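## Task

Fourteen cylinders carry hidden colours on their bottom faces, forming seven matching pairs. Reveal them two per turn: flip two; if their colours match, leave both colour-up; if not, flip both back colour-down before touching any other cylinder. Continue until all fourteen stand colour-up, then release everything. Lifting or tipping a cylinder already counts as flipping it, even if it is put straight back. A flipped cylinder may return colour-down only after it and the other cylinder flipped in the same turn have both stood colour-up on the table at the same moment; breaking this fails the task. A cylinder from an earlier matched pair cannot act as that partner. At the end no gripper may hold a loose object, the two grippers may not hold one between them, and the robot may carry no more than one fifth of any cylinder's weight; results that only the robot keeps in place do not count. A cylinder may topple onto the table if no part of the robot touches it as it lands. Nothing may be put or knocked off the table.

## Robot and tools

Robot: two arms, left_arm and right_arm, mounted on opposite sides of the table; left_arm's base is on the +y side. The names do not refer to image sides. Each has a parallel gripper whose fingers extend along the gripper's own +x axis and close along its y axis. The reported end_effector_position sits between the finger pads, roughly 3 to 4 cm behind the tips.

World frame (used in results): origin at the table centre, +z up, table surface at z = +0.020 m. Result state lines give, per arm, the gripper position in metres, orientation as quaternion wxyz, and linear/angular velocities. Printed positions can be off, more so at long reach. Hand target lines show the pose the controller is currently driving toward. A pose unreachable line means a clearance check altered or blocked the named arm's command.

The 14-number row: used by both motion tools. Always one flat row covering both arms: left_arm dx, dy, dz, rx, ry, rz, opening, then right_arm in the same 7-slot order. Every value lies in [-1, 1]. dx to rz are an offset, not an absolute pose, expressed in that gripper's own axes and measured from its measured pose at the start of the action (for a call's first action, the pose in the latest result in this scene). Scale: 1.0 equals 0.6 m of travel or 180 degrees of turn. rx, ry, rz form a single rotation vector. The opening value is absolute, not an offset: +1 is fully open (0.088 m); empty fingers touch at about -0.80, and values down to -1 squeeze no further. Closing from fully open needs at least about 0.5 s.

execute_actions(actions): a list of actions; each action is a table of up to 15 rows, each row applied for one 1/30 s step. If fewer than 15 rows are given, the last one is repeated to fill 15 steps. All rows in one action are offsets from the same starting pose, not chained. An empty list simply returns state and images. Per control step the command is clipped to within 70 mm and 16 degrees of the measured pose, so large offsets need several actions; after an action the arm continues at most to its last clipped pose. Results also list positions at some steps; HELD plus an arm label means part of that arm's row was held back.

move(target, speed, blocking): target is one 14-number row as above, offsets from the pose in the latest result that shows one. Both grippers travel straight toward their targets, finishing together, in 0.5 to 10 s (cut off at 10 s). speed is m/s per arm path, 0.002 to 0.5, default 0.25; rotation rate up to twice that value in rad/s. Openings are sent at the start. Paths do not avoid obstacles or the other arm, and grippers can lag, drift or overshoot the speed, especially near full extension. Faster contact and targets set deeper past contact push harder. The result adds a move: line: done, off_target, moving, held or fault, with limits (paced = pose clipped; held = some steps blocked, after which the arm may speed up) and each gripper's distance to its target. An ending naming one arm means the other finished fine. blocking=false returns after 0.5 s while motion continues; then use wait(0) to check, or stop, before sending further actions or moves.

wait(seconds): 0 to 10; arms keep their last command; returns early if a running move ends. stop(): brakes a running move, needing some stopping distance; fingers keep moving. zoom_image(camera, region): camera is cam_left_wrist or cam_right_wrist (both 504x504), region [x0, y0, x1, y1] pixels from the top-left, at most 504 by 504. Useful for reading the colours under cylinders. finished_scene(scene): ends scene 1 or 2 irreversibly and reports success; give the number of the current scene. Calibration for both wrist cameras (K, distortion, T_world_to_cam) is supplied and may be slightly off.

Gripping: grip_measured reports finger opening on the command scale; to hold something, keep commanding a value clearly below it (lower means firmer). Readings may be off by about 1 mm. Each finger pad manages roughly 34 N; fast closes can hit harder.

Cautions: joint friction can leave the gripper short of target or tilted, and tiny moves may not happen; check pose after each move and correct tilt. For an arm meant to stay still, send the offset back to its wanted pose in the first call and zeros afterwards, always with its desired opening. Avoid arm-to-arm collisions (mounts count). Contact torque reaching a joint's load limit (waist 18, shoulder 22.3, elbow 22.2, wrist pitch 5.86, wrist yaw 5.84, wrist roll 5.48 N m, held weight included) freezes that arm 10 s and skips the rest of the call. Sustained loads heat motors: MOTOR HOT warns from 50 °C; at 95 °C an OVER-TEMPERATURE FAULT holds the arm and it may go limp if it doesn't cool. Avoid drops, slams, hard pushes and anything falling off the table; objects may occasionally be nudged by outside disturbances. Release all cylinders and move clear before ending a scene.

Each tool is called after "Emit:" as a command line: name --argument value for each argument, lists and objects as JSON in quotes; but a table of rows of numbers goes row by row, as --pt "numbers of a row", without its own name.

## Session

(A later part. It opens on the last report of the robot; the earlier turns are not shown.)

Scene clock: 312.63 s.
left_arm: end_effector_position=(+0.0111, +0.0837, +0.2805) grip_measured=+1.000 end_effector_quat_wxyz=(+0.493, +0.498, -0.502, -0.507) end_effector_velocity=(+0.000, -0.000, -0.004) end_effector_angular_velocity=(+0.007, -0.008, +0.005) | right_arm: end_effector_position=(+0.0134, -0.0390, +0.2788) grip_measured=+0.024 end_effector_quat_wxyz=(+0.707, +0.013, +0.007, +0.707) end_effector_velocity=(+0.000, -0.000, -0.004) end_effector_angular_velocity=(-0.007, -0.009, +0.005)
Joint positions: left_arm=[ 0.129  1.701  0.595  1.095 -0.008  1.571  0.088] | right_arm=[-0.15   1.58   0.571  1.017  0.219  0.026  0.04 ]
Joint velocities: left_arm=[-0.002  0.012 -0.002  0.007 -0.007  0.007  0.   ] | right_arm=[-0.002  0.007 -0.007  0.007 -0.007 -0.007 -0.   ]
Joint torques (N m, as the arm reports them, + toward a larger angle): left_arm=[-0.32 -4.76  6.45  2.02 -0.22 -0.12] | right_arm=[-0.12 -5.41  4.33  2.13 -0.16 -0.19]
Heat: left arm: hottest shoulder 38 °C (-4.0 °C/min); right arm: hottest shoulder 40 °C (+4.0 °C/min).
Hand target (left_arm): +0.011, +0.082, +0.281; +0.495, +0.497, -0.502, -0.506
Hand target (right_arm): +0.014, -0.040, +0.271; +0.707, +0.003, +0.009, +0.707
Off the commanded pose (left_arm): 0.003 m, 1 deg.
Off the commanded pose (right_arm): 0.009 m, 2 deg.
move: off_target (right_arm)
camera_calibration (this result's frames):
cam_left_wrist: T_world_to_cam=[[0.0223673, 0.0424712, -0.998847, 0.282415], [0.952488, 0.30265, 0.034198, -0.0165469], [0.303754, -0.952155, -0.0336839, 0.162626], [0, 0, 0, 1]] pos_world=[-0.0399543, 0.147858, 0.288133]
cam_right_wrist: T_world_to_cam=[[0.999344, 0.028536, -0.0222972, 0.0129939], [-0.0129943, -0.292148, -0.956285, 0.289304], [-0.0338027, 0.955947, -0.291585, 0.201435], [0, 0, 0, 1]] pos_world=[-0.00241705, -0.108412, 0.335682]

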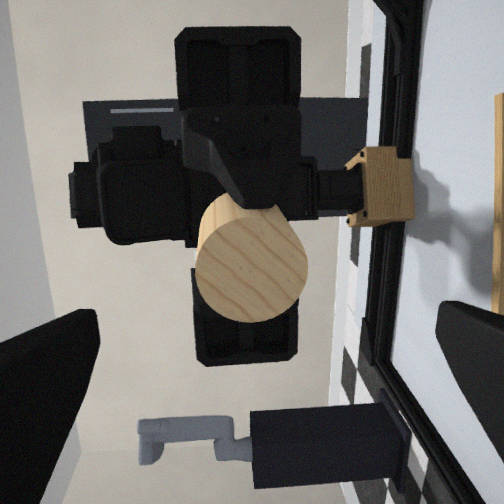

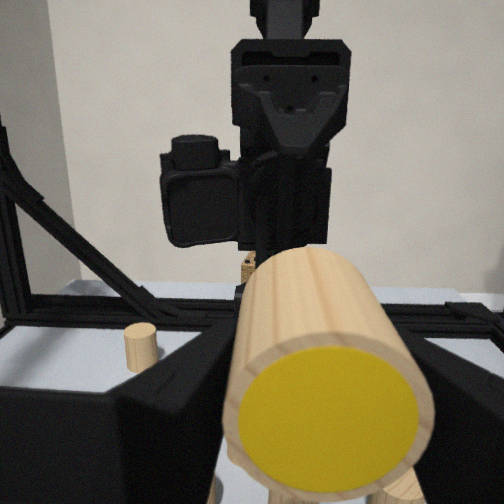

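Emit:
move --target '[0.139,0.009,-0.002,0,0,0,1,0,0,0,0,0,0,-0.3]' --speed 0.1

Emit:
execute_actions --actions '[[[0,0,0,0,0,0,-0.3,0,0,0,0,0,0,-0.3]],[[0,0,0,0,0,0,-0.3,0,0,0,0,0,0,-0.3]],[[0,0,0,0,0,0,-0.3,0,0,0,0,0,0,1]]]'

Emit:
move --target '[-0.1,0,0,0,0,0,-0.3,-0.1,0,-0.008,-0.008,0.004,0,1]' --speed 0.15

Emit:
move --target '[-0.09,-0.21,-0.295,0,0,-0.492,-0.3,0,0,0,0,0,0,1]' --speed 0.3

Scene clock: 317.63 s.
left_arm: end_effector_position=(+0.0110, +0.0029, +0.2855) grip_measured=+1.000 end_effector_quat_wxyz=(+0.494, +0.499, -0.501, -0.506) end_effector_velocity=(-0.000, -0.002, +0.002) end_effector_angular_velocity=(-0.002, +0.022, +0.005) | right_arm: end_effector_position=(+0.0134, -0.0391, +0.2783) grip_measured=+0.024 end_effector_quat_wxyz=(+0.707, +0.012, +0.007, +0.707) end_effector_velocity=(+0.000, -0.000, -0.002) end_effector_angular_velocity=(-0.007, -0.009, +0.005)
Joint positions: left_arm=[ 0.134  1.935  0.944  0.982 -0.008  1.571  0.088] | right_arm=[-0.15   1.581  0.571  1.018  0.219  0.025  0.04 ]
Joint velocities: left_arm=[-0.002  0.002  0.012 -0.007 -0.007 -0.022  0.   ] | right_arm=[-0.002 -0.002 -0.002 -0.007 -0.007 -0.007 -0.   ]
Joint torques (N m, as the arm reports them, + toward a larger angle): left_arm=[ 0.29 -6.62  7.23  1.57  0.23 -0.04] | right_arm=[ 0.07 -6.46  5.76  1.73  0.01  0.  ]
Heat: left arm: hottest shoulder 38 °C (-3.0 °C/min); right arm: hottest shoulder 39 °C (+2.0 °C/min).
Hand target (left_arm): +0.011, +0.000, +0.285; +0.493, +0.498, -0.502, -0.507
Hand target (right_arm): +0.013, -0.039, +0.279; +0.707, +0.013, +0.007, +0.707
Off the commanded pose (left_arm): 0.003 m, 0 deg.
Off the commanded pose (right_arm): 0.001 m, 0 deg.
move: done
camera_calibration (this result's frames):
cam_left_wrist: T_world_to_cam=[[0.0221623, 0.0414219, -0.998896, 0.290911], [0.951211, 0.306683, 0.0338217, 0.00789681], [0.307745, -0.95091, -0.0326041, 0.0855206], [0, 0, 0, 1]] pos_world=[-0.0402774, 0.0668505, 0.293111]
cam_right_wrist: T_world_to_cam=[[0.999356, 0.0285165, -0.0217721, 0.0128295], [-0.0124724, -0.29286, -0.956074, 0.288712], [-0.0336401, 0.95573, -0.292316, 0.201507], [0, 0, 0, 1]] pos_world=[-0.00244162, -0.1084, 0.335213]

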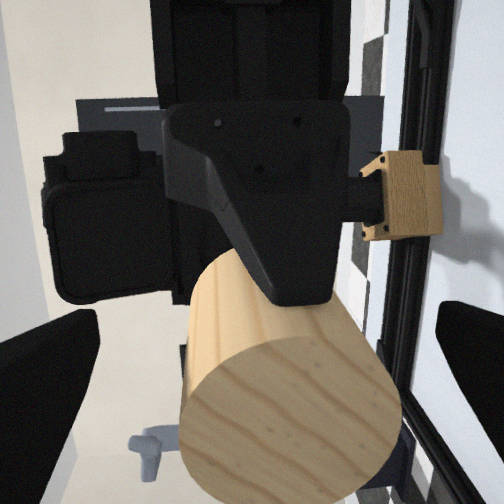

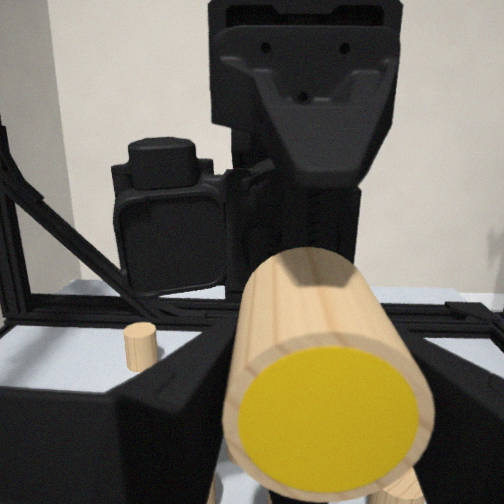

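Scene clock: 319.13 s.
left_arm: end_effector_position=(+0.0110, +0.0029, +0.2852) grip_measured=+0.045 end_effector_quat_wxyz=(+0.494, +0.499, -0.501, -0.506) end_effector_velocity=(-0.000, +0.000, -0.004) end_effector_angular_velocity=(+0.012, -0.008, +0.005) | right_arm: end_effector_position=(+0.0134, -0.0391, +0.2782) grip_measured=+0.998 end_effector_quat_wxyz=(+0.707, +0.012, +0.007, +0.707) end_effector_velocity=(-0.000, +0.000, -0.003) end_effector_angular_velocity=(-0.017, -0.011, +0.005)
Joint positions: left_arm=[ 0.134  1.936  0.944  0.981 -0.008  1.57   0.041] | right_arm=[-0.15   1.581  0.571  1.018  0.219  0.025  0.088]
Joint velocities: left_arm=[-0.002  0.002 -0.002 -0.007 -0.007  0.007 -0.   ] | right_arm=[-0.002 -0.002  0.002 -0.022 -0.007 -0.007  0.005]
Joint torques (N m, as the arm reports them, + toward a larger angle): left_arm=[-0.13 -7.43  6.    1.8  -0.01 -0.06] | right_arm=[ 0.07 -6.35  5.61  1.83 -0.01 -0.01]
Heat: left arm: hottest shoulder 38 °C (-3.0 °C/min); right arm: hottest shoulder 39 °C (+2.0 °C/min).
Hand target (left_arm): +0.011, +0.003, +0.285; +0.494, +0.499, -0.501, -0.506
Hand target (right_arm): +0.013, -0.039, +0.278; +0.707, +0.012, +0.007, +0.707
Off the commanded pose (left_arm): 0.000 m, 0 deg.
Off the commanded pose (right_arm): 0.000 m, 0 deg.
Step readings (end_effector_position; steps 1 to 15: 1st action; 16 to 30: 2nd action; 31 to 45: 3rd action):
0: left_arm (+0.0110, +0.0029, +0.2855) | right_arm (+0.0134, -0.0391, +0.2783)
1: left_arm (+0.0110, +0.0029, +0.2853) | right_arm (+0.0134, -0.0391, +0.2783)
2: left_arm (+0.0110, +0.0029, +0.2853) | right_arm (+0.0134, -0.0391, +0.2783)
4: left_arm (+0.0110, +0.0029, +0.2853) | right_arm (+0.0134, -0.0391, +0.2783)
8: left_arm (+0.0110, +0.0029, +0.2853) | right_arm (+0.0134, -0.0391, +0.2783)
15: left_arm (+0.0110, +0.0029, +0.2852) | right_arm (+0.0134, -0.0391, +0.2782)
16: left_arm (+0.0110, +0.0029, +0.2852) | right_arm (+0.0134, -0.0391, +0.2782)
17: left_arm (+0.0110, +0.0029, +0.2852) | right_arm (+0.0134, -0.0391, +0.2782)
19: left_arm (+0.0110, +0.0029, +0.2852) | right_arm (+0.0134, -0.0391, +0.2782)
23: left_arm (+0.0110, +0.0029, +0.2852) | right_arm (+0.0134, -0.0391, +0.2782)
30: left_arm (+0.0110, +0.0029, +0.2852) | right_arm (+0.0134, -0.0391, +0.2782)
31: left_arm (+0.0110, +0.0029, +0.2852) | right_arm (+0.0134, -0.0391, +0.2782)
32: left_arm (+0.0110, +0.0029, +0.2852) | right_arm (+0.0134, -0.0391, +0.2782)
34: left_arm (+0.0110, +0.0029, +0.2852) | right_arm (+0.0134, -0.0391, +0.2782)
38: left_arm (+0.0110, +0.0029, +0.2852) | right_arm (+0.0134, -0.0391, +0.2782)
45: end_effector_position above
camera_calibration (this result's frames):
cam_left_wrist: T_world_to_cam=[[0.0218078, 0.0425705, -0.998855, 0.290546], [0.951221, 0.306648, 0.0338369, 0.00791301], [0.307737, -0.950871, -0.0338066, 0.0858274], [0, 0, 0, 1]] pos_world=[-0.0402755, 0.0668156, 0.292847]
cam_right_wrist: T_world_to_cam=[[0.999358, 0.0285084, -0.0217001, 0.0128075], [-0.0123933, -0.293216, -0.955966, 0.288589], [-0.0336159, 0.955621, -0.292675, 0.201578], [0, 0, 0, 1]] pos_world=[-0.00244647, -0.108378, 0.335156]

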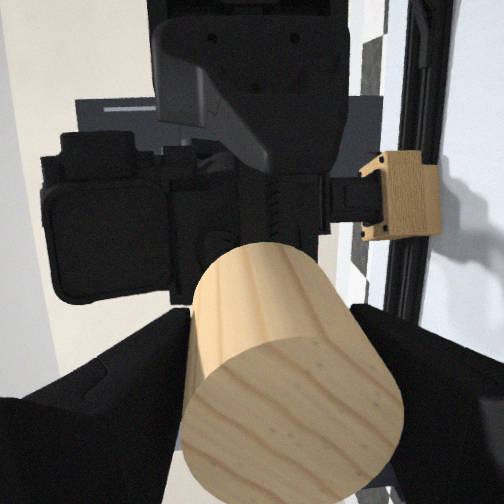

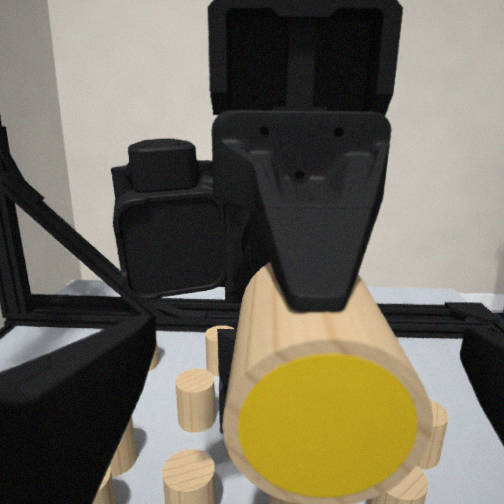

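Scene clock: 320.03 s.
left_arm: end_effector_position=(+0.0122, +0.0607, +0.2807) grip_measured=+0.044 end_effector_quat_wxyz=(+0.490, +0.502, -0.498, -0.510) end_effector_velocity=(-0.002, +0.003, -0.003) end_effector_angular_velocity=(+0.013, +0.022, -0.009) | right_arm: end_effector_position=(+0.0131, -0.0956, +0.2767) grip_measured=+1.000 end_effector_quat_wxyz=(+0.707, +0.005, +0.003, +0.707) end_effector_velocity=(+0.001, -0.003, -0.004) end_effector_angular_velocity=(-0.016, -0.012, +0.005)
Joint positions: left_arm=[ 0.133  1.763  0.693  1.046 -0.008  1.57   0.041] | right_arm=[-0.092  1.352  0.372  0.985  0.276  0.01   0.088]
Joint velocities: left_arm=[-0.002 -0.007 -0.012 -0.007  0.007 -0.022 -0.   ] | right_arm=[-0.002 -0.017 -0.012 -0.022 -0.007 -0.007  0.   ]
Joint torques (N m, as the arm reports them, + toward a larger angle): left_arm=[-0.31 -7.44  5.33  2.14 -0.09 -0.04] | right_arm=[ 0.31 -5.33  4.2   1.58  0.12 -0.18]
Heat: left arm: hottest shoulder 38 °C (-3.0 °C/min); right arm: hottest shoulder 39 °C (+2.0 °C/min).
Hand target (left_arm): +0.011, +0.063, +0.286; +0.494, +0.499, -0.501, -0.506
Hand target (right_arm): +0.013, -0.099, +0.273; +0.707, -0.001, +0.002, +0.707
Off the commanded pose (left_arm): 0.006 m, 1 deg.
Off the commanded pose (right_arm): 0.005 m, 1 deg.
move: done
camera_calibration (this result's frames):
cam_left_wrist: T_world_to_cam=[[0.0221579, 0.0566519, -0.998148, 0.2825], [0.951326, 0.305775, 0.0384734, -0.0120373], [0.307388, -0.950417, -0.0471191, 0.144026], [0, 0, 0, 1]] pos_world=[-0.0390801, 0.124562, 0.289226]
cam_right_wrist: T_world_to_cam=[[0.999557, 0.0291368, -0.0060345, 0.0104474], [0.00287666, -0.296483, -0.955034, 0.269744], [-0.0296157, 0.954594, -0.296435, 0.256061], [0, 0, 0, 1]] pos_world=[-0.00363528, -0.164764, 0.333583]

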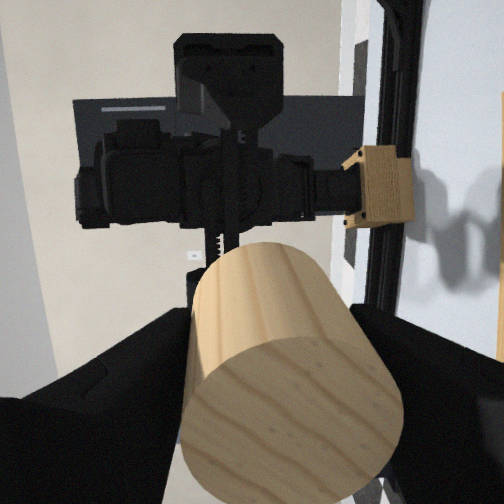

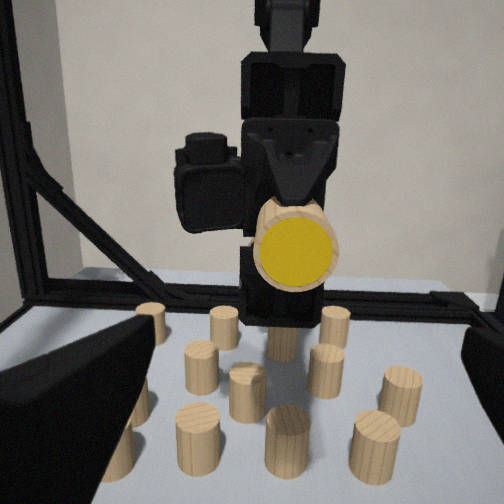

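Scene clock: 323.20 s.
left_arm: end_effector_position=(+0.1881, +0.1161, +0.1569) grip_measured=+0.041 end_effector_quat_wxyz=(+0.000, +0.705, -0.004, -0.709) end_effector_velocity=(-0.000, +0.000, -0.001) end_effector_angular_velocity=(+0.010, -0.004, +0.005) | right_arm: end_effector_position=(+0.0132, -0.0957, +0.2765) grip_measured=+1.000 end_effector_quat_wxyz=(+0.707, +0.005, +0.003, +0.707) end_effector_velocity=(+0.001, -0.002, -0.004) end_effector_angular_velocity=(-0.012, -0.025, -0.005)
Joint positions: left_arm=[ 0.551  2.255  1.845 -1.157  0.007  1.97   0.041] | right_arm=[-0.092  1.352  0.371  0.985  0.276  0.01   0.088]
Joint velocities: left_arm=[-0.002  0.007  0.007 -0.007 -0.007 -0.007 -0.   ] | right_arm=[ 0.002 -0.002 -0.007 -0.007  0.007 -0.022  0.   ]
Joint torques (N m, as the arm reports them, + toward a larger angle): left_arm=[ 0.04 -8.34  6.96 -0.06 -0.17  0.07] | right_arm=[ 0.06 -4.63  5.81  1.82  0.   -0.02]
Heat: left arm: hottest shoulder 39 °C (-2.0 °C/min); right arm: hottest shoulder 39 °C (+2.0 °C/min).
Hand target (left_arm): +0.190, +0.115, +0.156; -0.002, +0.707, -0.004, -0.707
Hand target (right_arm): +0.013, -0.096, +0.276; +0.707, +0.005, +0.003, +0.707
Off the commanded pose (left_arm): 0.002 m, 1 deg.
Off the commanded pose (right_arm): 0.000 m, 0 deg.
move: done
camera_calibration (this result's frames):
cam_left_wrist: T_world_to_cam=[[0.0277719, 0.999278, 0.0259082, -0.119239], [0.947996, -0.03455, 0.316401, -0.195074], [0.317068, 0.0157738, -0.948272, 0.16415], [0, 0, 0, 1]] pos_world=[0.136194, 0.109824, 0.220469]
cam_right_wrist: T_world_to_cam=[[0.999569, 0.0287533, -0.0059427, 0.0103111], [0.00286137, -0.296835, -0.954925, 0.269516], [-0.0292212, 0.954496, -0.296789, 0.256161], [0, 0, 0, 1]] pos_world=[-0.00359248, -0.164799, 0.333454]

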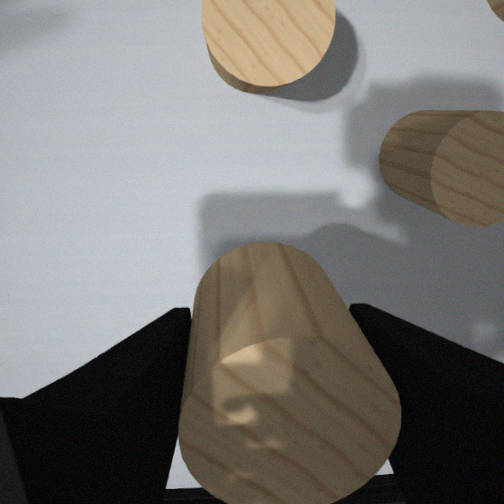

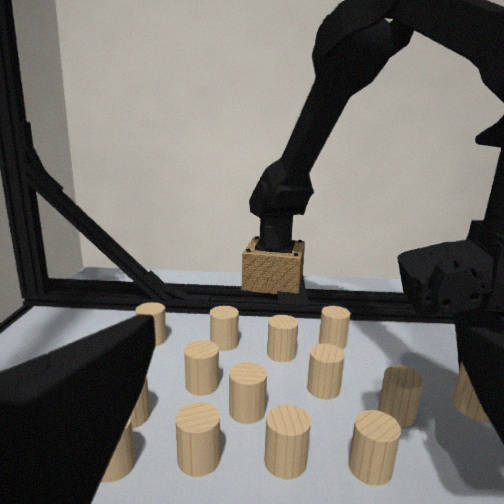

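Place, then hover B5 (.154,.196).

Emit:
move --target '[0.148,0,0,0,0,0,-0.3,0,0,0,0,0,0,1]' --speed 0.08

Emit:
execute_actions --actions '[[[0,0,0,0,0,0,0.5,0,0,0,0,0,0,1]]]'

Emit:
move --target '[-0.13,0,0,0,0,0,0.5,0,0,0,0,0,0,1]' --speed 0.15

Emit:
move --target '[-0.025,-0.13,0.055,0,0.003,0,0.5,0,0,0,0,0,0,1]' --speed 0.2

Scene clock: 327.13 s.
left_arm: end_effector_position=(+0.1889, +0.1143, +0.0777) grip_measured=+0.036 end_effector_quat_wxyz=(+0.004, +0.707, -0.008, -0.707) end_effector_velocity=(-0.002, +0.005, -0.002) end_effector_angular_velocity=(+0.019, -0.000, +0.005) | right_arm: end_effector_position=(+0.0132, -0.0956, +0.2767) grip_measured=+1.000 end_effector_quat_wxyz=(+0.707, +0.005, +0.003, +0.707) end_effector_velocity=(-0.002, -0.000, -0.000) end_effector_angular_velocity=(+0.002, -0.007, +0.010)
Joint positions: left_arm=[ 0.551  2.35   1.68  -0.885  0.007  1.97   0.041] | right_arm=[-0.092  1.352  0.372  0.985  0.276  0.01   0.088]
Joint velocities: left_arm=[-0.002 -0.002 -0.012 -0.007 -0.007 -0.007 -0.   ] | right_arm=[ 0.002  0.002 -0.002  0.007 -0.007 -0.007  0.   ]
Joint torques (N m, as the arm reports them, + toward a larger angle): left_arm=[-0.18 -7.5   4.69  1.06  0.07  0.03] | right_arm=[ 0.08 -4.64  5.73  1.81  0.02 -0.01]
Heat: left arm: hottest shoulder 39 °C (-2.0 °C/min); right arm: hottest shoulder 38 °C (+1.0 °C/min).
Hand target (left_arm): +0.188, +0.116, +0.068; +0.000, +0.705, -0.004, -0.709
Hand target (right_arm): +0.013, -0.096, +0.277; +0.707, +0.005, +0.003, +0.707
Off the commanded pose (left_arm): 0.010 m, 1 deg.
Off the commanded pose (right_arm): 0.000 m, 0 deg.
move: off_target (left_arm)
camera_calibration (this result's frames):
cam_left_wrist: T_world_to_cam=[[0.0276767, 0.999508, 0.0147711, -0.114502], [0.946504, -0.0309559, 0.321205, -0.171293], [0.321504, 0.00509099, -0.946894, 0.0890618], [0, 0, 0, 1]] pos_world=[0.136665, 0.108689, 0.141044]
cam_right_wrist: T_world_to_cam=[[0.999568, 0.0287555, -0.00603606, 0.0103538], [0.00276209, -0.296484, -0.955034, 0.269745], [-0.029252, 0.954605, -0.296435, 0.256059], [0, 0, 0, 1]] pos_world=[-0.00360417, -0.164758, 0.333583]

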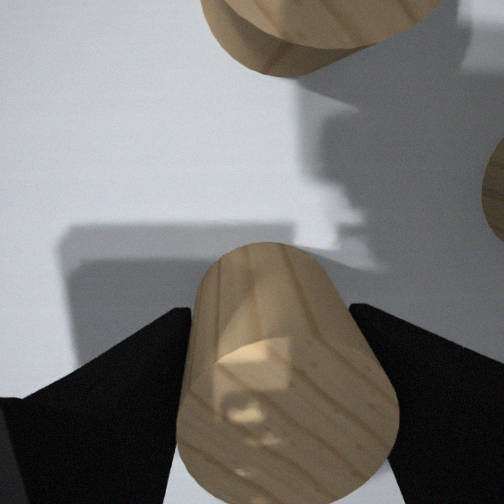

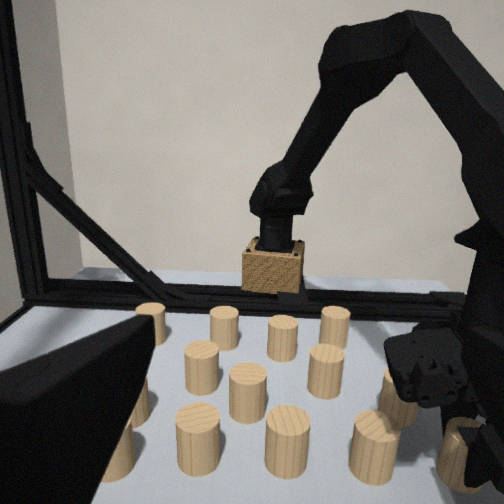

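Scene clock: 327.63 s.
left_arm: end_effector_position=(+0.1890, +0.1140, +0.0774) grip_measured=+0.493 end_effector_quat_wxyz=(+0.005, +0.707, -0.009, -0.707) end_effector_velocity=(-0.000, +0.006, +0.000) end_effector_angular_velocity=(+0.023, +0.002, +0.010) | right_arm: end_effector_position=(+0.0132, -0.0956, +0.2767) grip_measured=+1.000 end_effector_quat_wxyz=(+0.707, +0.005, +0.003, +0.707) end_effector_velocity=(-0.000, -0.000, +0.001) end_effector_angular_velocity=(+0.007, -0.020, +0.005)
Joint positions: left_arm=[ 0.551  2.35   1.68  -0.883  0.007  1.97   0.063] | right_arm=[-0.092  1.352  0.372  0.985  0.276  0.01   0.088]
Joint velocities: left_arm=[ 0.002 -0.002 -0.002 -0.022 -0.007 -0.007  0.003] | right_arm=[-0.002 -0.002 -0.002  0.007 -0.007 -0.022  0.   ]
Joint torques (N m, as the arm reports them, + toward a larger angle): left_arm=[ 0.   -9.35  5.52  0.03  0.05  0.01] | right_arm=[ 0.05 -4.64  5.74  1.83  0.    0.  ]
Heat: left arm: hottest shoulder 40 °C (-1.0 °C/min); right arm: hottest shoulder 38 °C (+1.0 °C/min).
Hand target (left_arm): +0.189, +0.114, +0.078; +0.004, +0.707, -0.008, -0.707
Hand target (right_arm): +0.013, -0.096, +0.277; +0.707, +0.005, +0.003, +0.707
Off the commanded pose (left_arm): 0.000 m, 0 deg.
Off the commanded pose (right_arm): 0.000 m, 0 deg.
Step readings (end_effector_position):
0: left_arm (+0.1889, +0.1143, +0.0777) | right_arm (+0.0132, -0.0956, +0.2767)
1: left_arm (+0.1889, +0.1143, +0.0777) | right_arm (+0.0132, -0.0956, +0.2767)
2: left_arm (+0.1889, +0.1143, +0.0775) | right_arm (+0.0132, -0.0956, +0.2767)
4: left_arm (+0.1891, +0.1138, +0.0774) | right_arm (+0.0132, -0.0956, +0.2767)
8: left_arm (+0.1891, +0.1138, +0.0774) | right_arm (+0.0132, -0.0956, +0.2767)
15: end_effector_position above
camera_calibration (this result's frames):
cam_left_wrist: T_world_to_cam=[[0.0276685, 0.999528, 0.0133788, -0.114095], [0.946315, -0.0305028, 0.321802, -0.171406], [0.322059, 0.00375676, -0.946712, 0.0888292], [0, 0, 0, 1]] pos_world=[0.136752, 0.108479, 0.140781]
cam_right_wrist: T_world_to_cam=[[0.999568, 0.0287555, -0.00603606, 0.0103538], [0.00276209, -0.296484, -0.955034, 0.269745], [-0.029252, 0.954605, -0.296435, 0.256059], [0, 0, 0, 1]] pos_world=[-0.00360417, -0.164758, 0.333583]

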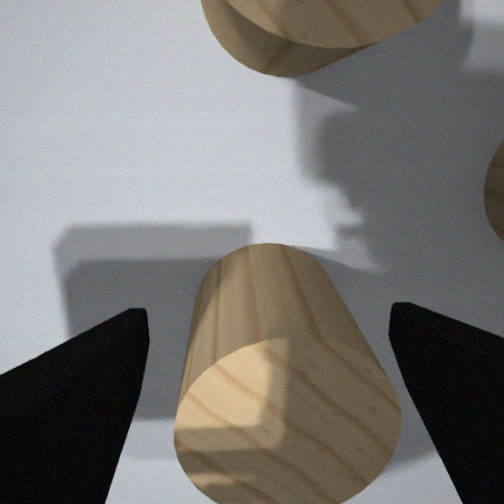

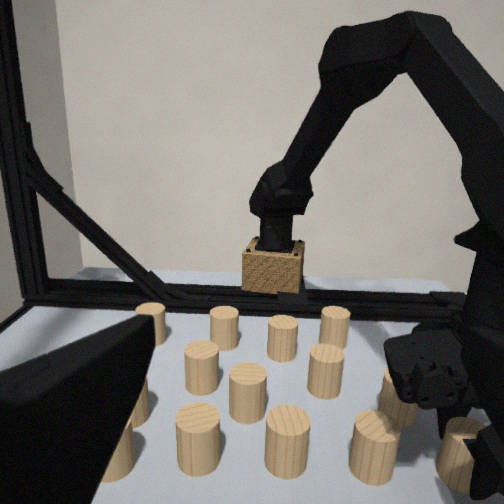

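Scene clock: 328.60 s.
left_arm: end_effector_position=(+0.1875, +0.1176, +0.1476) grip_measured=+0.500 end_effector_quat_wxyz=(-0.002, +0.705, -0.003, -0.710) end_effector_velocity=(+0.000, +0.005, +0.004) end_effector_angular_velocity=(+0.023, +0.002, +0.010) | right_arm: end_effector_position=(+0.0132, -0.0956, +0.2767) grip_measured=+1.000 end_effector_quat_wxyz=(+0.707, +0.005, +0.003, +0.707) end_effector_velocity=(+0.002, -0.000, -0.002) end_effector_angular_velocity=(-0.007, -0.009, -0.010)
Joint positions: left_arm=[ 0.551  2.261  1.818 -1.129  0.007  1.97   0.063] | right_arm=[-0.092  1.352  0.372  0.985  0.276  0.01   0.088]
Joint velocities: left_arm=[ 0.002 -0.002  0.012 -0.037 -0.007 -0.007 -0.   ] | right_arm=[-0.002 -0.002 -0.002 -0.007  0.007 -0.007  0.   ]
Joint torques (N m, as the arm reports them, + toward a larger angle): left_arm=[  0.02 -10.37   6.88  -0.04   0.06   0.01] | right_arm=[ 0.03 -4.65  5.77  1.82  0.    0.  ]
Heat: left arm: hottest shoulder 40 °C (-1.0 °C/min); right arm: hottest shoulder 38 °C (+1.0 °C/min).
Hand target (left_arm): +0.189, +0.115, +0.155; +0.004, +0.707, -0.009, -0.707
Hand target (right_arm): +0.013, -0.096, +0.277; +0.707, +0.005, +0.003, +0.707
Off the commanded pose (left_arm): 0.008 m, 1 deg.
Off the commanded pose (right_arm): 0.000 m, 0 deg.
move: done
camera_calibration (this result's frames):
cam_left_wrist: T_world_to_cam=[[0.02783, 0.999139, 0.0307796, -0.12114], [0.948642, -0.0361053, 0.314284, -0.191144], [0.315125, 0.0204523, -0.94883, 0.155414], [0, 0, 0, 1]] pos_world=[0.135724, 0.110956, 0.211264]
cam_right_wrist: T_world_to_cam=[[0.999568, 0.0287555, -0.00603606, 0.0103538], [0.00276209, -0.296484, -0.955034, 0.269745], [-0.029252, 0.954605, -0.296435, 0.256059], [0, 0, 0, 1]] pos_world=[-0.00360417, -0.164758, 0.333583]

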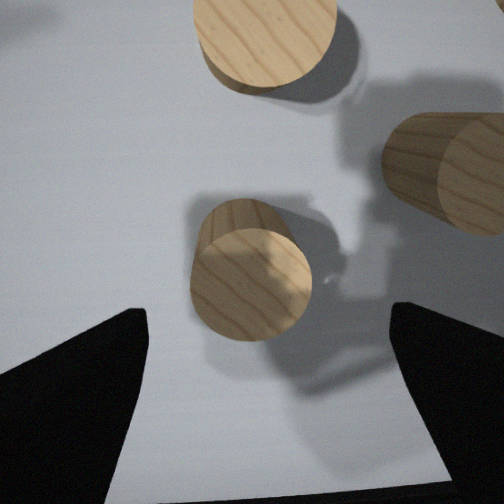

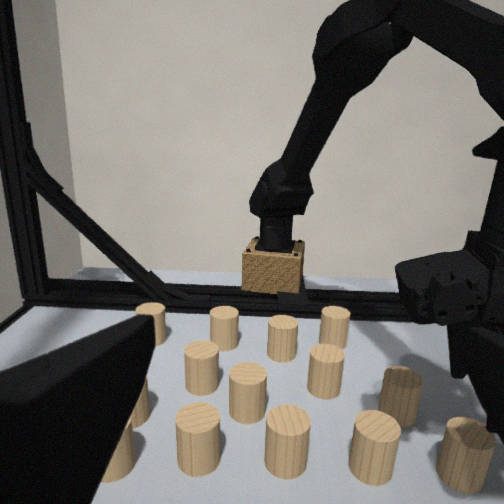

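Scene clock: 329.57 s.
left_arm: end_effector_position=(+0.1554, +0.1952, +0.1598) grip_measured=+0.500 end_effector_quat_wxyz=(-0.005, +0.704, -0.000, -0.710) end_effector_velocity=(-0.002, +0.001, +0.001) end_effector_angular_velocity=(-0.004, -0.010, -0.000) | right_arm: end_effector_position=(+0.0132, -0.0956, +0.2767) grip_measured=+1.000 end_effector_quat_wxyz=(+0.707, +0.005, +0.003, +0.707) end_effector_velocity=(+0.002, -0.000, -0.005) end_effector_angular_velocity=(-0.021, -0.013, -0.000)
Joint positions: left_arm=[ 0.55   1.935  1.365 -1.009  0.005  1.97   0.063] | right_arm=[-0.092  1.352  0.372  0.985  0.276  0.01   0.088]
Joint velocities: left_arm=[-0.007 -0.012 -0.012  0.007 -0.007 -0.007  0.   ] | right_arm=[-0.007 -0.002 -0.002 -0.022 -0.007 -0.007  0.   ]
Joint torques (N m, as the arm reports them, + toward a larger angle): left_arm=[-0.31 -8.41  4.97  0.39 -0.14 -0.08] | right_arm=[ 0.01 -4.61  5.8   1.82  0.   -0.01]
Heat: left arm: hottest shoulder 40 °C (-1.0 °C/min); right arm: hottest shoulder 38 °C (+1.0 °C/min).
Hand target (left_arm): +0.155, +0.196, +0.163; -0.002, +0.708, -0.003, -0.706
Hand target (right_arm): +0.013, -0.096, +0.277; +0.707, +0.005, +0.003, +0.707
Off the commanded pose (left_arm): 0.003 m, 1 deg.
Off the commanded pose (right_arm): 0.000 m, 0 deg.
move: done
camera_calibration (this result's frames):
cam_left_wrist: T_world_to_cam=[[0.0286168, 0.998849, 0.0384811, -0.199498], [0.948711, -0.0392657, 0.313698, -0.161017], [0.314848, 0.0275304, -0.948743, 0.174154], [0, 0, 0, 1]] pos_world=[0.103636, 0.188152, 0.223415]
cam_right_wrist: T_world_to_cam=[[0.999568, 0.0287555, -0.00603606, 0.0103538], [0.00276209, -0.296484, -0.955034, 0.269745], [-0.029252, 0.954605, -0.296435, 0.256059], [0, 0, 0, 1]] pos_world=[-0.00360417, -0.164758, 0.333583]

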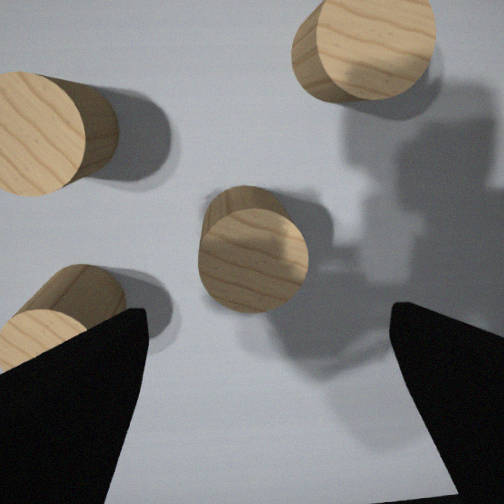

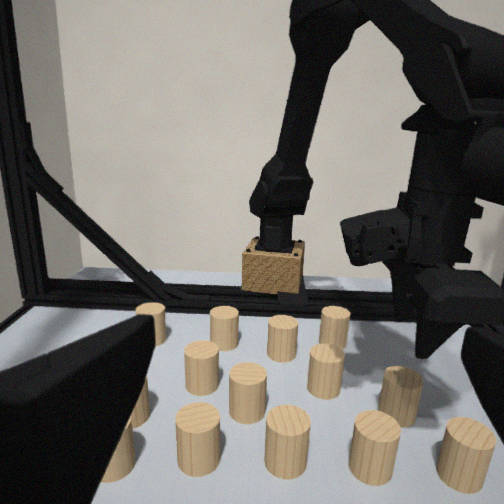

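Emit:
move --target '[0.152,0,0,0,0,0,0.5,0,0,0,0,0,0,1]' --speed 0.08

Emit:
execute_actions --actions '[[[0,0,0,0,0,0,-0.3,0,0,0,0,0,0,1]],[[0,0,0,0,0,0,-0.3,0,0,0,0,0,0,1]]]'

Emit:
move --target '[-0.13,0,0,0,0,0,-0.3,0,0,0,0,0,0,1]' --speed 0.15

Emit:
move --target '[-0.234,0.292,0.237,0,0,0.506,-0.3,0,0,0,0,0,0,1]' --speed 0.3

Scene clock: 334.07 s.
left_arm: end_effector_position=(+0.1557, +0.1945, +0.0725) grip_measured=+0.500 end_effector_quat_wxyz=(-0.002, +0.706, -0.003, -0.709) end_effector_velocity=(-0.003, -0.002, +0.000) end_effector_angular_velocity=(-0.010, +0.004, -0.000) | right_arm: end_effector_position=(+0.0132, -0.0956, +0.2767) grip_measured=+1.000 end_effector_quat_wxyz=(+0.707, +0.005, +0.003, +0.707) end_effector_velocity=(-0.000, -0.000, -0.002) end_effector_angular_velocity=(-0.007, -0.009, +0.005)
Joint positions: left_arm=[ 0.55   2.086  1.199 -0.683  0.005  1.97   0.063] | right_arm=[-0.092  1.352  0.372  0.985  0.276  0.01   0.088]
Joint velocities: left_arm=[-0.007 -0.002 -0.002  0.007  0.007 -0.007 -0.   ] | right_arm=[-0.002 -0.002 -0.002 -0.007 -0.007 -0.007  0.   ]
Joint torques (N m, as the arm reports them, + toward a larger angle): left_arm=[-0.11 -6.42  4.29  0.39  0.06  0.01] | right_arm=[ 0.07 -4.65  5.8   1.83  0.02 -0.01]
Heat: left arm: hottest shoulder 41 °C (+0.0 °C/min); right arm: hottest shoulder 38 °C (+1.0 °C/min).
Hand target (left_arm): +0.155, +0.196, +0.069; -0.005, +0.704, -0.000, -0.710
Hand target (right_arm): +0.013, -0.096, +0.277; +0.707, +0.005, +0.003, +0.707
Off the commanded pose (left_arm): 0.004 m, 1 deg.
Off the commanded pose (right_arm): 0.000 m, 0 deg.
move: done
camera_calibration (this result's frames):
cam_left_wrist: T_world_to_cam=[[0.0284965, 0.99914, 0.0301317, -0.194874], [0.947605, -0.036597, 0.317342, -0.134538], [0.318172, 0.0195098, -0.947832, 0.092203], [0, 0, 0, 1]] pos_world=[0.103706, 0.187983, 0.135959]
cam_right_wrist: T_world_to_cam=[[0.999568, 0.0287555, -0.00603606, 0.0103538], [0.00276209, -0.296484, -0.955034, 0.269745], [-0.029252, 0.954605, -0.296435, 0.256059], [0, 0, 0, 1]] pos_world=[-0.00360417, -0.164758, 0.333583]

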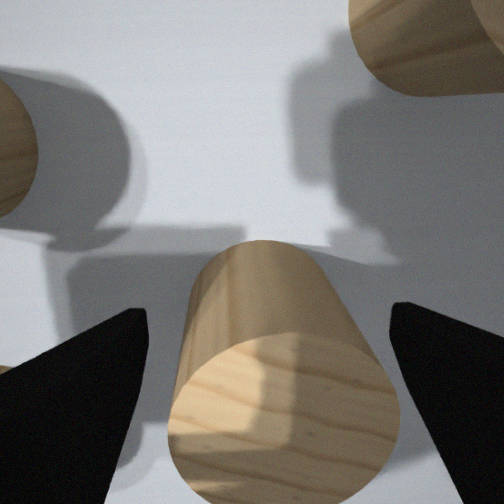

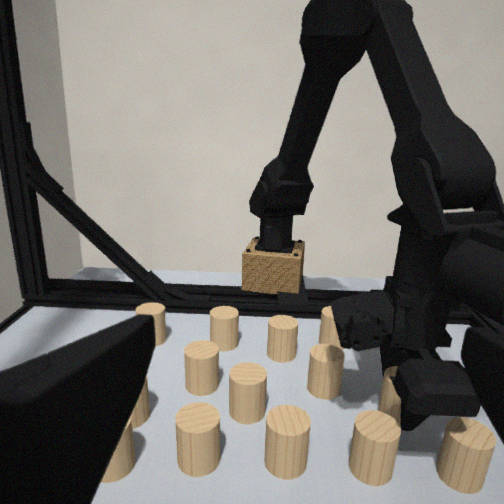

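Scene clock: 335.07 s.
left_arm: end_effector_position=(+0.1557, +0.1946, +0.0725) grip_measured=+0.038 end_effector_quat_wxyz=(-0.002, +0.706, -0.003, -0.709) end_effector_velocity=(-0.001, +0.002, +0.000) end_effector_angular_velocity=(+0.010, -0.004, +0.005) | right_arm: end_effector_position=(+0.0132, -0.0957, +0.2768) grip_measured=+1.000 end_effector_quat_wxyz=(+0.707, +0.006, +0.002, +0.707) end_effector_velocity=(-0.002, -0.001, -0.007) end_effector_angular_velocity=(-0.026, -0.029, +0.019)
Joint positions: left_arm=[ 0.55   2.086  1.199 -0.684  0.005  1.97   0.041] | right_arm=[-0.092  1.352  0.372  0.985  0.276  0.01   0.088]
Joint velocities: left_arm=[-0.002 -0.002 -0.002 -0.007 -0.007 -0.007  0.   ] | right_arm=[-0.002 -0.002 -0.007 -0.022 -0.022 -0.022  0.   ]
Joint torques (N m, as the arm reports them, + toward a larger angle): left_arm=[ 0.02 -7.27  4.97  0.19  0.09  0.  ] | right_arm=[ 0.08 -4.65  5.74  1.83  0.    0.  ]
Heat: left arm: hottest shoulder 41 °C (+1.0 °C/min); right arm: hottest shoulder 37 °C (+0.0 °C/min).
Hand target (left_arm): +0.156, +0.195, +0.073; -0.002, +0.706, -0.003, -0.709
Hand target (right_arm): +0.013, -0.096, +0.277; +0.707, +0.006, +0.002, +0.707
Off the commanded pose (left_arm): 0.000 m, 0 deg.
Off the commanded pose (right_arm): 0.000 m, 0 deg.
Step readings (end_effector_position; steps 1 to 15: 1st action; 16 to 30: 2nd action):
0: left_arm (+0.1557, +0.1945, +0.0725) | right_arm (+0.0132, -0.0956, +0.2767)
1: left_arm (+0.1557, +0.1945, +0.0725) | right_arm (+0.0132, -0.0956, +0.2767)
2: left_arm (+0.1557, +0.1945, +0.0725) | right_arm (+0.0132, -0.0957, +0.2768)
4: left_arm (+0.1557, +0.1945, +0.0725) | right_arm (+0.0132, -0.0957, +0.2768)
8: left_arm (+0.1557, +0.1946, +0.0725) | right_arm (+0.0132, -0.0957, +0.2768)
15: left_arm (+0.1557, +0.1946, +0.0725) | right_arm (+0.0132, -0.0957, +0.2768)
16: left_arm (+0.1557, +0.1946, +0.0725) | right_arm (+0.0132, -0.0957, +0.2768)
17: left_arm (+0.1557, +0.1946, +0.0725) | right_arm (+0.0132, -0.0957, +0.2768)
19: left_arm (+0.1557, +0.1946, +0.0725) | right_arm (+0.0132, -0.0957, +0.2768)
23: left_arm (+0.1557, +0.1946, +0.0725) | right_arm (+0.0132, -0.0957, +0.2768)
30: end_effector_position above
camera_calibration (this result's frames):
cam_left_wrist: T_world_to_cam=[[0.0285054, 0.999118, 0.0308276, -0.195073], [0.947697, -0.0368206, 0.31704, -0.134421], [0.317895, 0.0201779, -0.947911, 0.092139], [0, 0, 0, 1]] pos_world=[0.10366, 0.188092, 0.13597]
cam_right_wrist: T_world_to_cam=[[0.999568, 0.0287577, -0.00612942, 0.0103724], [0.0026628, -0.296133, -0.955143, 0.269924], [-0.0292828, 0.954714, -0.296082, 0.256042], [0, 0, 0, 1]] pos_world=[-0.00358905, -0.164811, 0.333689]

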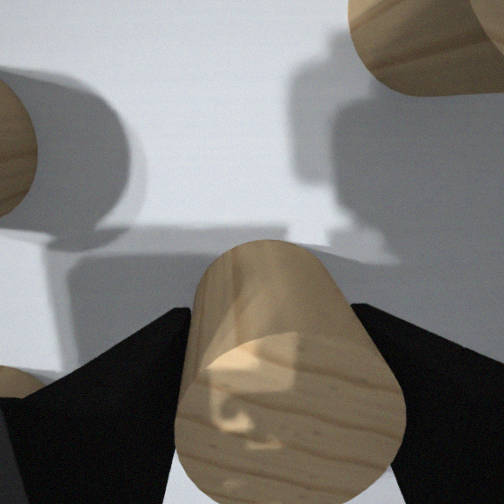

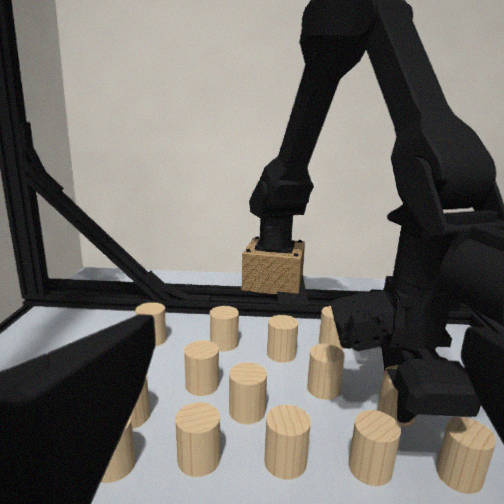

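Scene clock: 336.03 s.
left_arm: end_effector_position=(+0.1545, +0.1974, +0.1435) grip_measured=+0.038 end_effector_quat_wxyz=(-0.008, +0.703, +0.003, -0.711) end_effector_velocity=(-0.000, +0.001, +0.004) end_effector_angular_velocity=(+0.010, -0.004, +0.005) | right_arm: end_effector_position=(+0.0132, -0.0957, +0.2768) grip_measured=+1.000 end_effector_quat_wxyz=(+0.707, +0.006, +0.002, +0.707) end_effector_velocity=(+0.000, -0.001, -0.003) end_effector_angular_velocity=(-0.016, -0.012, +0.005)
Joint positions: left_arm=[ 0.55   1.957  1.326 -0.96   0.005  1.97   0.041] | right_arm=[-0.092  1.352  0.372  0.985  0.276  0.01   0.088]
Joint velocities: left_arm=[-0.002 -0.002  0.012 -0.022 -0.007 -0.007 -0.   ] | right_arm=[-0.002 -0.007 -0.002 -0.022 -0.007 -0.007  0.   ]
Joint torques (N m, as the arm reports them, + toward a larger angle): left_arm=[-0.07 -8.31  6.72 -0.09  0.05  0.01] | right_arm=[ 0.06 -4.62  5.8   1.82  0.01  0.  ]
Heat: left arm: hottest shoulder 41 °C (+1.0 °C/min); right arm: hottest shoulder 37 °C (+0.0 °C/min).
Hand target (left_arm): +0.156, +0.194, +0.150; -0.002, +0.706, -0.003, -0.709
Hand target (right_arm): +0.013, -0.096, +0.277; +0.707, +0.006, +0.002, +0.707
Off the commanded pose (left_arm): 0.008 m, 1 deg.
Off the commanded pose (right_arm): 0.000 m, 0 deg.
move: done
camera_calibration (this result's frames):
cam_left_wrist: T_world_to_cam=[[0.0288011, 0.998405, 0.0485655, -0.202475], [0.95003, -0.042449, 0.30926, -0.153873], [0.310828, 0.0372316, -0.949737, 0.157775], [0, 0, 0, 1]] pos_world=[0.102975, 0.189746, 0.207264]
cam_right_wrist: T_world_to_cam=[[0.999568, 0.0287577, -0.00612942, 0.0103724], [0.0026628, -0.296133, -0.955143, 0.269924], [-0.0292828, 0.954714, -0.296082, 0.256042], [0, 0, 0, 1]] pos_world=[-0.00358905, -0.164811, 0.333689]

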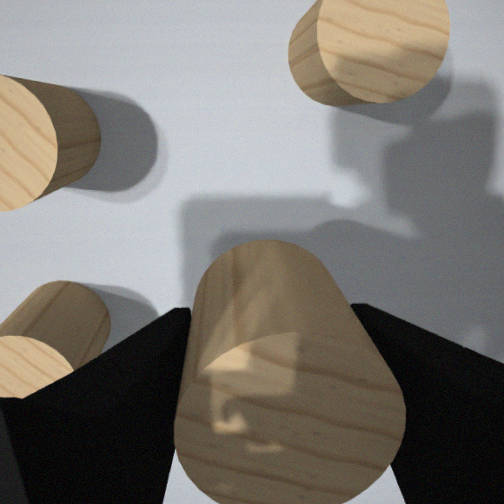

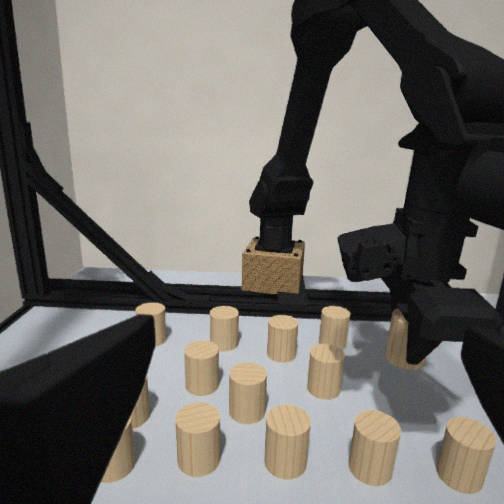

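Scene clock: 339.23 s.
left_arm: end_effector_position=(+0.0124, +0.0244, +0.2798) grip_measured=+0.035 end_effector_quat_wxyz=(+0.495, +0.496, -0.500, -0.509) end_effector_velocity=(-0.000, -0.000, -0.006) end_effector_angular_velocity=(+0.017, +0.007, +0.005) | right_arm: end_effector_position=(+0.0132, -0.0957, +0.2768) grip_measured=+1.000 end_effector_quat_wxyz=(+0.707, +0.006, +0.002, +0.707) end_effector_velocity=(-0.000, -0.000, -0.002) end_effector_angular_velocity=(-0.007, +0.005, +0.005)
Joint positions: left_arm=[ 0.137  1.888  0.842  1.036 -0.002  1.562  0.041] | right_arm=[-0.092  1.352  0.372  0.985  0.276  0.01   0.088]
Joint velocities: left_arm=[-0.002  0.007 -0.002 -0.007 -0.007 -0.007 -0.   ] | right_arm=[-0.002 -0.002 -0.002 -0.007 -0.007  0.007  0.   ]
Joint torques (N m, as the arm reports them, + toward a larger angle): left_arm=[-0.31 -6.3   7.13  2.1  -0.2  -0.12] | right_arm=[ 0.02 -4.63  5.79  1.83  0.01 -0.01]
Heat: left arm: hottest shoulder 41 °C (+1.0 °C/min); right arm: hottest shoulder 37 °C (-1.0 °C/min).
Hand target (left_arm): +0.012, +0.022, +0.282; +0.500, +0.493, -0.501, -0.506
Hand target (right_arm): +0.013, -0.096, +0.277; +0.707, +0.006, +0.002, +0.707
Off the commanded pose (left_arm): 0.005 m, 1 deg.
Off the commanded pose (right_arm): 0.000 m, 0 deg.
move: done
camera_calibration (this result's frames):
cam_left_wrist: T_world_to_cam=[[0.013472, 0.0422763, -0.999015, 0.284361], [0.952378, 0.303834, 0.0257007, 0.00253368], [0.304621, -0.951787, -0.0361698, 0.106417], [0, 0, 0, 1]] pos_world=[-0.0386609, 0.0884951, 0.287865]
cam_right_wrist: T_world_to_cam=[[0.999568, 0.0287577, -0.00612942, 0.0103724], [0.0026628, -0.296133, -0.955143, 0.269924], [-0.0292828, 0.954714, -0.296082, 0.256042], [0, 0, 0, 1]] pos_world=[-0.00358905, -0.164811, 0.333689]

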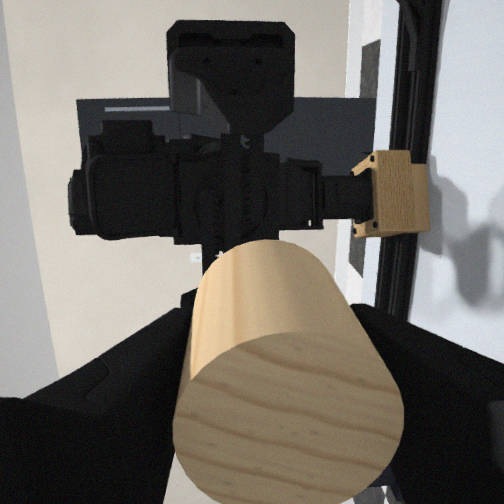

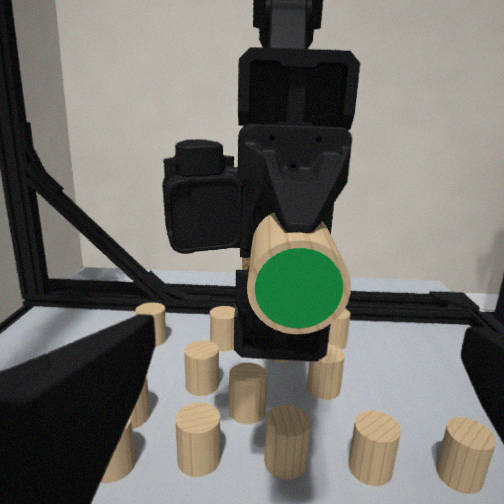

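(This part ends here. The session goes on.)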